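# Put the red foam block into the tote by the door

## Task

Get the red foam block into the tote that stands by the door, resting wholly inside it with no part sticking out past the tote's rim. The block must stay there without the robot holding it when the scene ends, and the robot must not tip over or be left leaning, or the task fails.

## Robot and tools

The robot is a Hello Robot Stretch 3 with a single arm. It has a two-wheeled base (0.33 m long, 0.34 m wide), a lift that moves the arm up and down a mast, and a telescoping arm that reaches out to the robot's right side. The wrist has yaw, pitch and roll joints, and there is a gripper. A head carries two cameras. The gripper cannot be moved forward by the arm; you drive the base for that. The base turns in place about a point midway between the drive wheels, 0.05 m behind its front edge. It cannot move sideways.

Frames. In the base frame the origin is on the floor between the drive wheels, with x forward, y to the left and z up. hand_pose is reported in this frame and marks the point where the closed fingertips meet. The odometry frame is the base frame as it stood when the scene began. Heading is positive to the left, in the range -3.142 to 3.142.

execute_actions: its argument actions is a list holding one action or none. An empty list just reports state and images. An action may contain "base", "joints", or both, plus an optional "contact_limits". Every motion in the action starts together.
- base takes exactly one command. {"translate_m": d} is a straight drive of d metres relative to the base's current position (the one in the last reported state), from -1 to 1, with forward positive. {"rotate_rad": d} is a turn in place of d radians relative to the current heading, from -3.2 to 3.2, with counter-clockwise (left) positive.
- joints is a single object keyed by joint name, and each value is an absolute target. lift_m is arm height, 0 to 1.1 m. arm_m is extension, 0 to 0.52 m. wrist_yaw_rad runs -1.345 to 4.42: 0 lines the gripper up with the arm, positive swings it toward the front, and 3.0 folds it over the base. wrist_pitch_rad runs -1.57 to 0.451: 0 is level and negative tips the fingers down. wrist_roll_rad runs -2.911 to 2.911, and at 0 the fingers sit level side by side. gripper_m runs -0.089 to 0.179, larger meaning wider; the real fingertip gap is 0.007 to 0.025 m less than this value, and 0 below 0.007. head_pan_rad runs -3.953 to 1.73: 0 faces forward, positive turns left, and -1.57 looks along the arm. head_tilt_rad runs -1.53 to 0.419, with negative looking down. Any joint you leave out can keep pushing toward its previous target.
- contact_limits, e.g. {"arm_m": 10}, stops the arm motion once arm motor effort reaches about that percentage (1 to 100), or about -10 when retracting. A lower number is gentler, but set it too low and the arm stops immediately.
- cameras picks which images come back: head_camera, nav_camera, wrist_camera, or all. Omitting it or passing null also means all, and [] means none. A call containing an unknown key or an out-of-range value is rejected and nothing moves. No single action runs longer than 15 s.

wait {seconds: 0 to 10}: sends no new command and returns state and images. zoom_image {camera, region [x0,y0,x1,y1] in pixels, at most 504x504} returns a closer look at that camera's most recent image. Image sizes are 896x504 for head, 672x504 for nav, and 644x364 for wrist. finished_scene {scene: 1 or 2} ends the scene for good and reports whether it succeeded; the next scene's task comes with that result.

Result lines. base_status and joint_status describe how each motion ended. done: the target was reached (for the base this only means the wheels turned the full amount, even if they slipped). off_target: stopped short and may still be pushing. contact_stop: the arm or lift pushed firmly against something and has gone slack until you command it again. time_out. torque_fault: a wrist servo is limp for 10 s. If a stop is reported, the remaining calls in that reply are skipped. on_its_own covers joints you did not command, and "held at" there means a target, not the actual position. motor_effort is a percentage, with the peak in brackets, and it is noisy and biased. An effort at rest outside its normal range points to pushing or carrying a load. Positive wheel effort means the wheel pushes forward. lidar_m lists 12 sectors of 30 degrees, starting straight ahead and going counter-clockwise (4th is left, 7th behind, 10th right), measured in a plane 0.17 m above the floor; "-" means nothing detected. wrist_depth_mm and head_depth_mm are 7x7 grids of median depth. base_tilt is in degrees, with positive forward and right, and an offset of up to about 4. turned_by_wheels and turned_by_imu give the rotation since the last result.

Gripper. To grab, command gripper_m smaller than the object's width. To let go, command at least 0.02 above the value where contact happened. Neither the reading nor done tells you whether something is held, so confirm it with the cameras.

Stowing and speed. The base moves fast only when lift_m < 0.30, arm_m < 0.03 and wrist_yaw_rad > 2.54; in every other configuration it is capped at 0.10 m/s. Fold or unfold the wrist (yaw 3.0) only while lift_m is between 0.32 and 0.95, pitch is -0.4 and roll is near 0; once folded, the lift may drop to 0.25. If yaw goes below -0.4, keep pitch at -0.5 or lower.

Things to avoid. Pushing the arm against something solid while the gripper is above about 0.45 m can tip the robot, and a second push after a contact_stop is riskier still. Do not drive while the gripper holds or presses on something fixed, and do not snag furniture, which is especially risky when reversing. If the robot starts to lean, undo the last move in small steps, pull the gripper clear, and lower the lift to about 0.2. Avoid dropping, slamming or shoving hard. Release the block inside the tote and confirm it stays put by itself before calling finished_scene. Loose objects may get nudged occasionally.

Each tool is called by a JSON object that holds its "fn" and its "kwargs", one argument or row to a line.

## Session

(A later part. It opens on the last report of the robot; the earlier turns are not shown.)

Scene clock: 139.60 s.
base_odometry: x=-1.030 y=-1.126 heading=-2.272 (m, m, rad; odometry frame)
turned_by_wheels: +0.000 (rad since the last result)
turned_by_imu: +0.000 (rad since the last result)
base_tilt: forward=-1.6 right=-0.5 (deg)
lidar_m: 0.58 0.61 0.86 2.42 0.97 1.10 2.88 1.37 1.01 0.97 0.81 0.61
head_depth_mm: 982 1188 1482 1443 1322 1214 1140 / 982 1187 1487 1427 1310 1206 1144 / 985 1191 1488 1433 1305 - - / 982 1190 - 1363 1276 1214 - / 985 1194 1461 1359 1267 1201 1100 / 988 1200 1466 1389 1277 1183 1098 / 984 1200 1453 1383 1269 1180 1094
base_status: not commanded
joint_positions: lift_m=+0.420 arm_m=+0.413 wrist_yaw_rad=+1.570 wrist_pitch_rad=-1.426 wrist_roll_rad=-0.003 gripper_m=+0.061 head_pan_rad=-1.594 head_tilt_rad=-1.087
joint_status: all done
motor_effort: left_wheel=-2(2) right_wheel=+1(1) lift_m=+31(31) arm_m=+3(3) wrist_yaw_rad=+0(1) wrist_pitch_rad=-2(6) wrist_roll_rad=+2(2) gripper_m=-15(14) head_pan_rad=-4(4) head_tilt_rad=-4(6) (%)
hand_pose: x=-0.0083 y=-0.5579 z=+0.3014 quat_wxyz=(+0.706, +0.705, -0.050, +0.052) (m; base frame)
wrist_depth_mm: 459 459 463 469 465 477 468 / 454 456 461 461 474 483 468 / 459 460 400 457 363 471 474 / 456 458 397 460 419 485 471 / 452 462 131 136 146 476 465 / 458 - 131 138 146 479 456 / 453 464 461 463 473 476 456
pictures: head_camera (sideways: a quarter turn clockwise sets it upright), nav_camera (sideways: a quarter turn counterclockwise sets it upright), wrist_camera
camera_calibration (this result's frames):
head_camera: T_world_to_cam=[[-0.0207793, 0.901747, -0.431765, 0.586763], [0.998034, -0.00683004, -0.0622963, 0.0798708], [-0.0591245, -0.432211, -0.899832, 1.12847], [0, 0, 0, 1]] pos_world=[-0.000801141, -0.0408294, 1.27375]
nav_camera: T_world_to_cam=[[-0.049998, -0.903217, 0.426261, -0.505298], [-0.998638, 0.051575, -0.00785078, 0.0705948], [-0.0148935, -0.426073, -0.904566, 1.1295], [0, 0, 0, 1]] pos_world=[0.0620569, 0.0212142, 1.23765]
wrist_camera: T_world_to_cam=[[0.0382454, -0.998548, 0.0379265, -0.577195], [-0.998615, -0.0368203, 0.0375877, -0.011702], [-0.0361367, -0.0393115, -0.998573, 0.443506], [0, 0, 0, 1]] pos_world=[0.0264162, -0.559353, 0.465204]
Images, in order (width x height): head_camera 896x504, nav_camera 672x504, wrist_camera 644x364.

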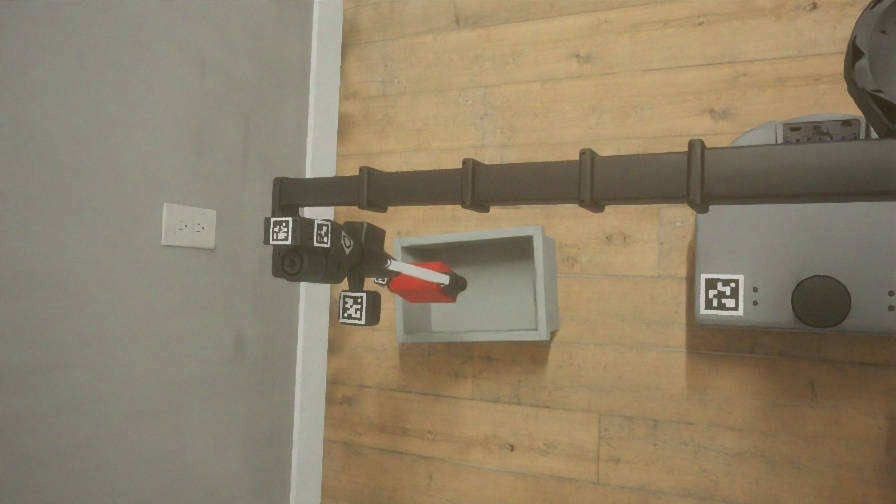

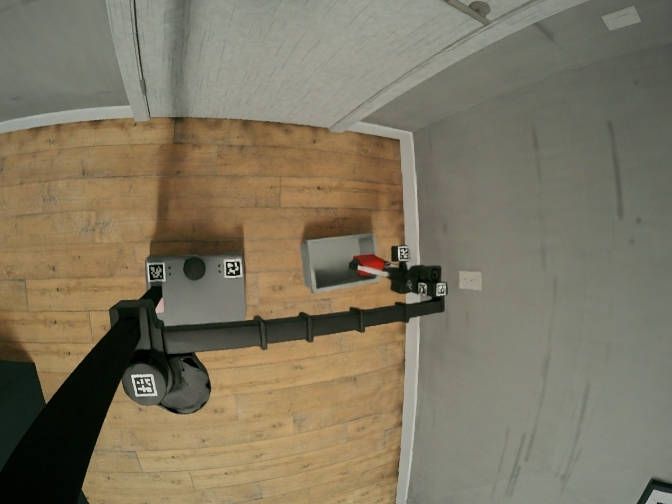

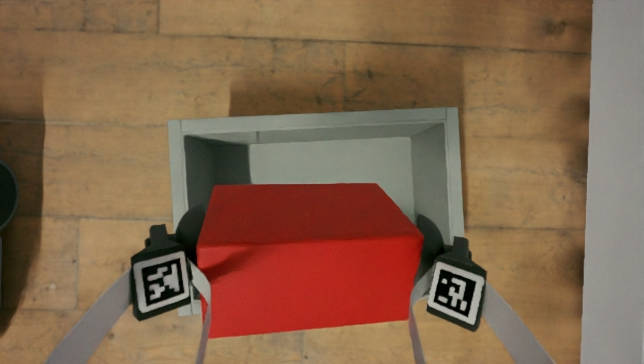

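{"fn": "execute_actions", "kwargs": {
  "actions": [
    {"joints": {"lift_m": 0.21, "arm_m": 0.422}}
  ],
  "cameras": ["head_camera", "wrist_camera"]
}}

Scene clock: 143.23 s.
base_odometry: x=-1.030 y=-1.126 heading=-2.272 (m, m, rad; odometry frame)
turned_by_wheels: +0.000 (rad since the last result)
turned_by_imu: -0.001 (rad since the last result)
base_tilt: forward=-1.6 right=-0.5 (deg)
lidar_m: 0.58 0.61 0.86 2.42 0.97 1.10 2.88 1.38 1.01 0.97 0.82 0.61
head_depth_mm: 982 1187 1490 1440 1317 1215 1129 / 981 1183 1495 1434 1308 1212 1140 / 982 1196 1494 1420 1305 1231 - / 984 1194 1476 1354 1275 1220 - / 985 1200 1478 1370 1270 1199 1107 / 986 1198 1459 1387 1280 1183 1100 / 988 1199 1461 1383 1267 1174 1090
base_status: not commanded
joint_positions: lift_m=+0.210 arm_m=+0.422 wrist_yaw_rad=+1.570 wrist_pitch_rad=-1.427 wrist_roll_rad=-0.003 gripper_m=+0.061 head_pan_rad=-1.594 head_tilt_rad=-1.087
joint_status: all done
motor_effort: left_wheel=-2(2) right_wheel=+1(1) lift_m=+22(27) arm_m=+3(4) wrist_yaw_rad=-1(1) wrist_pitch_rad=-2(2) wrist_roll_rad=+2(2) gripper_m=-15(15) head_pan_rad=-4(4) head_tilt_rad=-5(5) (%)
hand_pose: x=-0.0084 y=-0.5669 z=+0.0919 quat_wxyz=(+0.706, +0.705, -0.050, +0.052) (m; base frame)
wrist_depth_mm: 135 136 137 139 140 142 143 / 157 162 170 178 188 193 155 / 187 247 253 254 258 229 157 / 184 250 251 256 261 232 158 / 182 240 130 136 146 236 160 / 180 - 132 139 145 222 162 / 170 239 224 219 226 212 162
pictures: head_camera (sideways: a quarter turn clockwise sets it upright), wrist_camera
camera_calibration (this result's frames):
head_camera: T_world_to_cam=[[-0.0207795, 0.901747, -0.431765, 0.586763], [0.998034, -0.00682981, -0.0622963, 0.0798708], [-0.0591244, -0.432211, -0.899832, 1.12847], [0, 0, 0, 1]] pos_world=[-0.000801131, -0.0408294, 1.27375]
wrist_camera: T_world_to_cam=[[0.0382611, -0.998548, 0.0379097, -0.57823], [-0.998598, -0.0368196, 0.0380201, -0.00430805], [-0.0365691, -0.0393112, -0.998558, 0.233914], [0, 0, 0, 1]] pos_world=[0.0263758, -0.568354, 0.255661]
Images, in order (width x height): head_camera 896x504, wrist_camera 644x364.

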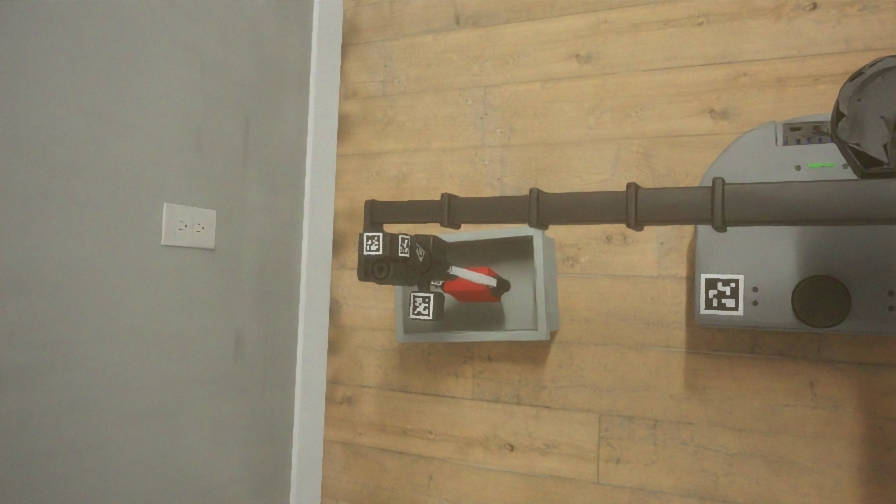

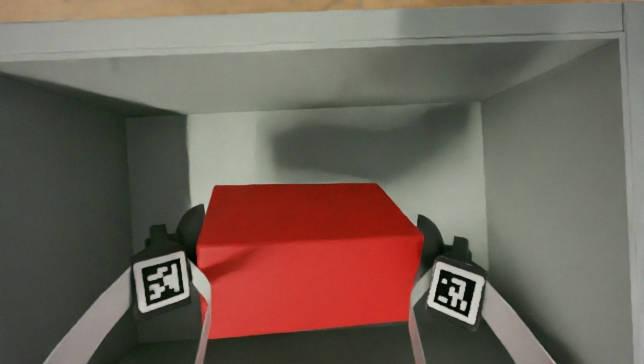

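{"fn": "execute_actions", "kwargs": {
  "actions": [
    {"joints": {"lift_m": 0.162}}
  ],
  "cameras": ["wrist_camera"]
}}

Scene clock: 145.10 s.
base_odometry: x=-1.030 y=-1.126 heading=-2.272 (m, m, rad; odometry frame)
turned_by_wheels: +0.000 (rad since the last result)
turned_by_imu: +0.000 (rad since the last result)
base_tilt: forward=-1.7 right=-0.3 (deg)
lidar_m: 0.59 0.61 0.86 2.42 0.97 1.10 2.89 1.37 1.01 0.97 0.82 0.60
head_depth_mm: 981 1189 1482 1439 1319 1213 1127 / 978 1193 1487 1429 1306 1211 1142 / 980 1190 1490 1413 1307 1230 - / 983 1194 1486 1350 1272 1217 - / 984 1200 1476 1360 1276 1204 1097 / 987 1199 1460 1390 1275 1178 1099 / 990 1206 1458 1385 1271 1171 1089
base_status: not commanded
joint_positions: lift_m=+0.162 arm_m=+0.422 wrist_yaw_rad=+1.570 wrist_pitch_rad=-1.427 wrist_roll_rad=-0.003 gripper_m=+0.061 head_pan_rad=-1.594 head_tilt_rad=-1.087
joint_status: all done
motor_effort: left_wheel=-2(2) right_wheel=+2(1) lift_m=+22(22) arm_m=+3(3) wrist_yaw_rad=+0(0) wrist_pitch_rad=-2(2) wrist_roll_rad=+2(2) gripper_m=-14(15) head_pan_rad=-4(4) head_tilt_rad=-5(5) (%)
hand_pose: x=-0.0084 y=-0.5669 z=+0.0439 quat_wxyz=(+0.706, +0.705, -0.050, +0.052) (m; base frame)
wrist_depth_mm: 108 110 114 118 122 126 130 / 157 163 169 179 188 193 155 / 187 203 205 207 211 212 156 / 185 203 203 207 210 213 158 / 182 204 131 136 146 211 160 / 181 - 132 139 146 212 161 / 170 205 205 208 211 211 163
pictures: wrist_camera
camera_calibration (this result's frames):
wrist_camera: T_world_to_cam=[[0.0382643, -0.998548, 0.0379067, -0.576411], [-0.998595, -0.0368198, 0.0380988, -0.00250721], [-0.0366477, -0.0393112, -0.998555, 0.18599], [0, 0, 0, 1]] pos_world=[0.0263684, -0.568355, 0.207667]
Images, in order (width x height): wrist_camera 644x364.

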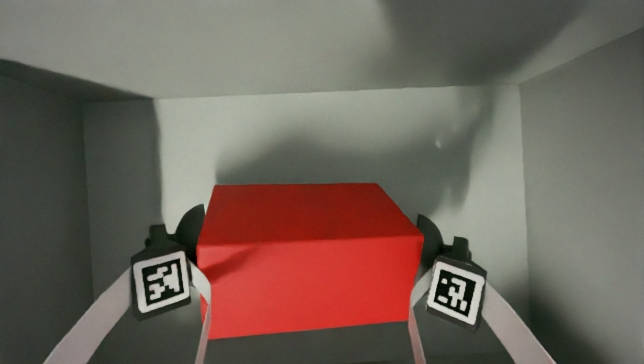

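{"fn": "execute_actions", "kwargs": {
  "actions": [
    {"joints": {"gripper_m": 0.135}}
  ],
  "cameras": ["wrist_camera"]
}}

{"fn": "execute_actions", "kwargs": {
  "actions": [
    {"joints": {"lift_m": 0.36}}
  ],
  "cameras": ["head_camera", "wrist_camera"]
}}

Scene clock: 147.17 s.
base_odometry: x=-1.030 y=-1.126 heading=-2.272 (m, m, rad; odometry frame)
turned_by_wheels: +0.000 (rad since the last result)
turned_by_imu: -0.001 (rad since the last result)
base_tilt: forward=-1.7 right=-0.5 (deg)
lidar_m: 0.58 0.61 0.86 2.42 0.97 1.10 2.89 1.37 1.01 0.97 0.81 0.61
head_depth_mm: 980 1193 1484 1433 1320 1217 1126 / 983 1191 1485 1427 1314 1209 1140 / 984 1194 1490 1417 1306 1230 - / 987 1193 1483 1349 1274 1216 - / 987 1197 1479 1354 1266 1197 1103 / 990 1196 1470 1394 1278 1184 1094 / 988 1197 1455 1380 1270 1173 1091
base_status: not commanded
joint_positions: lift_m=+0.162 arm_m=+0.422 wrist_yaw_rad=+1.570 wrist_pitch_rad=-1.427 wrist_roll_rad=-0.003 gripper_m=+0.135 head_pan_rad=-1.594 head_tilt_rad=-1.087
joint_status: all done
motor_effort: left_wheel=-2(2) right_wheel=+1(1) lift_m=+21(22) arm_m=+3(3) wrist_yaw_rad=+0(1) wrist_pitch_rad=-2(2) wrist_roll_rad=+2(2) gripper_m=+1(90) head_pan_rad=-4(4) head_tilt_rad=-5(5) (%)
hand_pose: x=-0.0084 y=-0.5669 z=+0.0439 quat_wxyz=(+0.706, +0.705, -0.050, +0.052) (m; base frame)
wrist_depth_mm: 108 110 114 118 121 126 130 / 157 162 170 179 188 192 155 / 186 203 206 207 210 211 156 / 184 203 205 195 210 212 158 / 182 204 146 148 210 212 159 / 176 - 147 149 209 199 162 / 188 204 205 209 211 213 155
pictures: wrist_camera
camera_calibration (this result's frames):
wrist_camera: T_world_to_cam=[[0.038264, -0.998548, 0.0379066, -0.576411], [-0.998595, -0.0368194, 0.038101, -0.00250767], [-0.03665, -0.0393112, -0.998555, 0.18599], [0, 0, 0, 1]] pos_world=[0.0263682, -0.568355, 0.207667]
Images, in order (width x height): wrist_camera 644x364.

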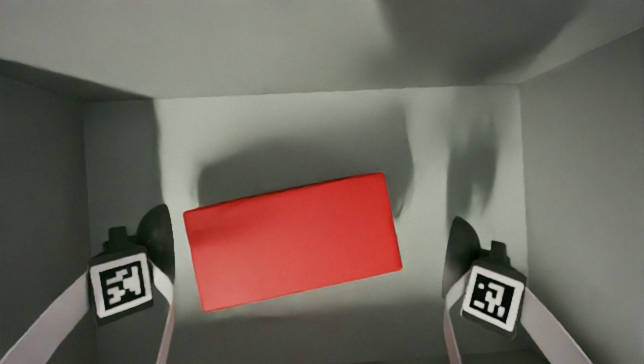

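Scene clock: 149.80 s.
base_odometry: x=-1.030 y=-1.126 heading=-2.272 (m, m, rad; odometry frame)
turned_by_wheels: +0.000 (rad since the last result)
turned_by_imu: -0.001 (rad since the last result)
base_tilt: forward=-1.6 right=-0.4 (deg)
lidar_m: 0.58 0.61 0.86 2.43 0.96 1.10 2.90 1.37 1.01 0.97 0.82 0.61
head_depth_mm: 983 1187 1483 1437 1320 1217 1138 / 983 1187 1486 1424 1309 1205 1144 / 985 1195 1454 1421 1301 - - / 983 1192 1408 1368 1276 1222 - / 988 1193 1464 1361 1270 1202 1104 / 984 1202 1464 1382 1281 1188 1092 / 990 1202 1465 1378 1265 1172 1091
base_status: not commanded
joint_positions: lift_m=+0.360 arm_m=+0.422 wrist_yaw_rad=+1.570 wrist_pitch_rad=-1.427 wrist_roll_rad=-0.003 gripper_m=+0.135 head_pan_rad=-1.594 head_tilt_rad=-1.087
joint_status: all done
motor_effort: left_wheel=-2(2) right_wheel=+1(1) lift_m=+31(33) arm_m=+3(3) wrist_yaw_rad=+0(0) wrist_pitch_rad=-2(2) wrist_roll_rad=+1(2) gripper_m=+1(1) head_pan_rad=-4(4) head_tilt_rad=-4(5) (%)
hand_pose: x=-0.0084 y=-0.5669 z=+0.2414 quat_wxyz=(+0.706, +0.705, -0.050, +0.052) (m; base frame)
wrist_depth_mm: 395 402 400 408 409 419 417 / 396 401 400 406 414 418 420 / 395 316 334 371 340 418 424 / 396 344 397 404 405 416 419 / 400 401 398 402 408 418 420 / 390 - 373 365 349 419 420 / 401 400 294 410 412 422 422
pictures: head_camera (sideways: a quarter turn clockwise sets it upright), wrist_camera
camera_calibration (this result's frames):
head_camera: T_world_to_cam=[[-0.0207795, 0.901747, -0.431765, 0.586763], [0.998034, -0.00682981, -0.0622963, 0.0798708], [-0.0591244, -0.432211, -0.899832, 1.12847], [0, 0, 0, 1]] pos_world=[-0.000801131, -0.0408294, 1.27375]
wrist_camera: T_world_to_cam=[[0.0382638, -0.998548, 0.0379065, -0.5839], [-0.998595, -0.0368192, 0.038101, -0.0100334], [-0.03665, -0.0393112, -0.998555, 0.383226], [0, 0, 0, 1]] pos_world=[0.0263682, -0.568357, 0.405188]
Images, in order (width x height): head_camera 896x504, wrist_camera 644x364.

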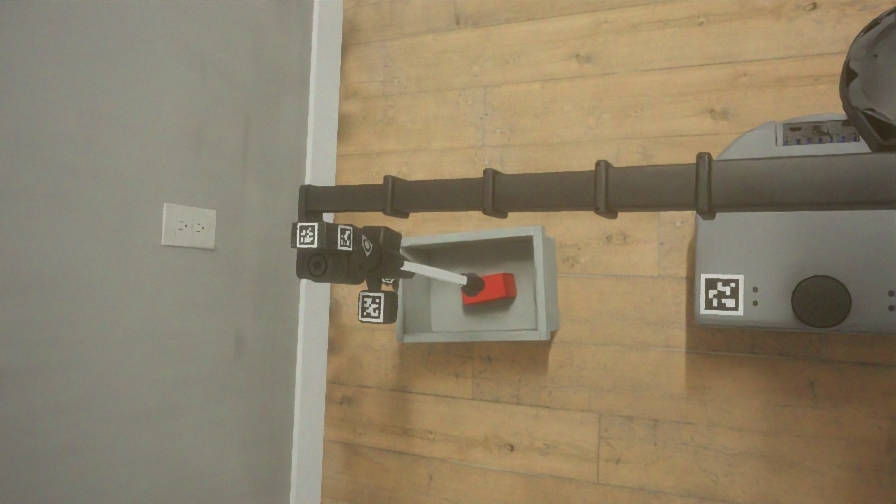

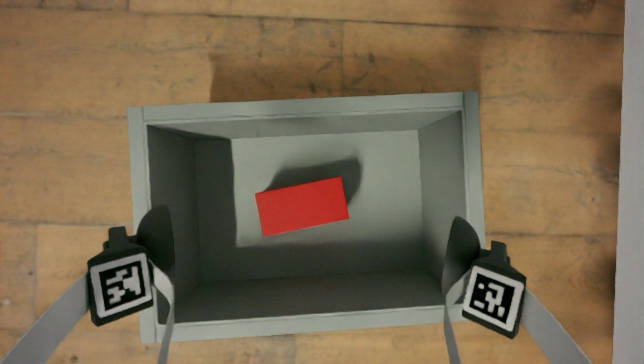

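The red block is lying flat inside the tote, clear of the rim, and the gripper is off it. Ending scene 1.

{"fn": "finished_scene", "kwargs": {
  "scene": 1
}}

The scene is finished: the task was done.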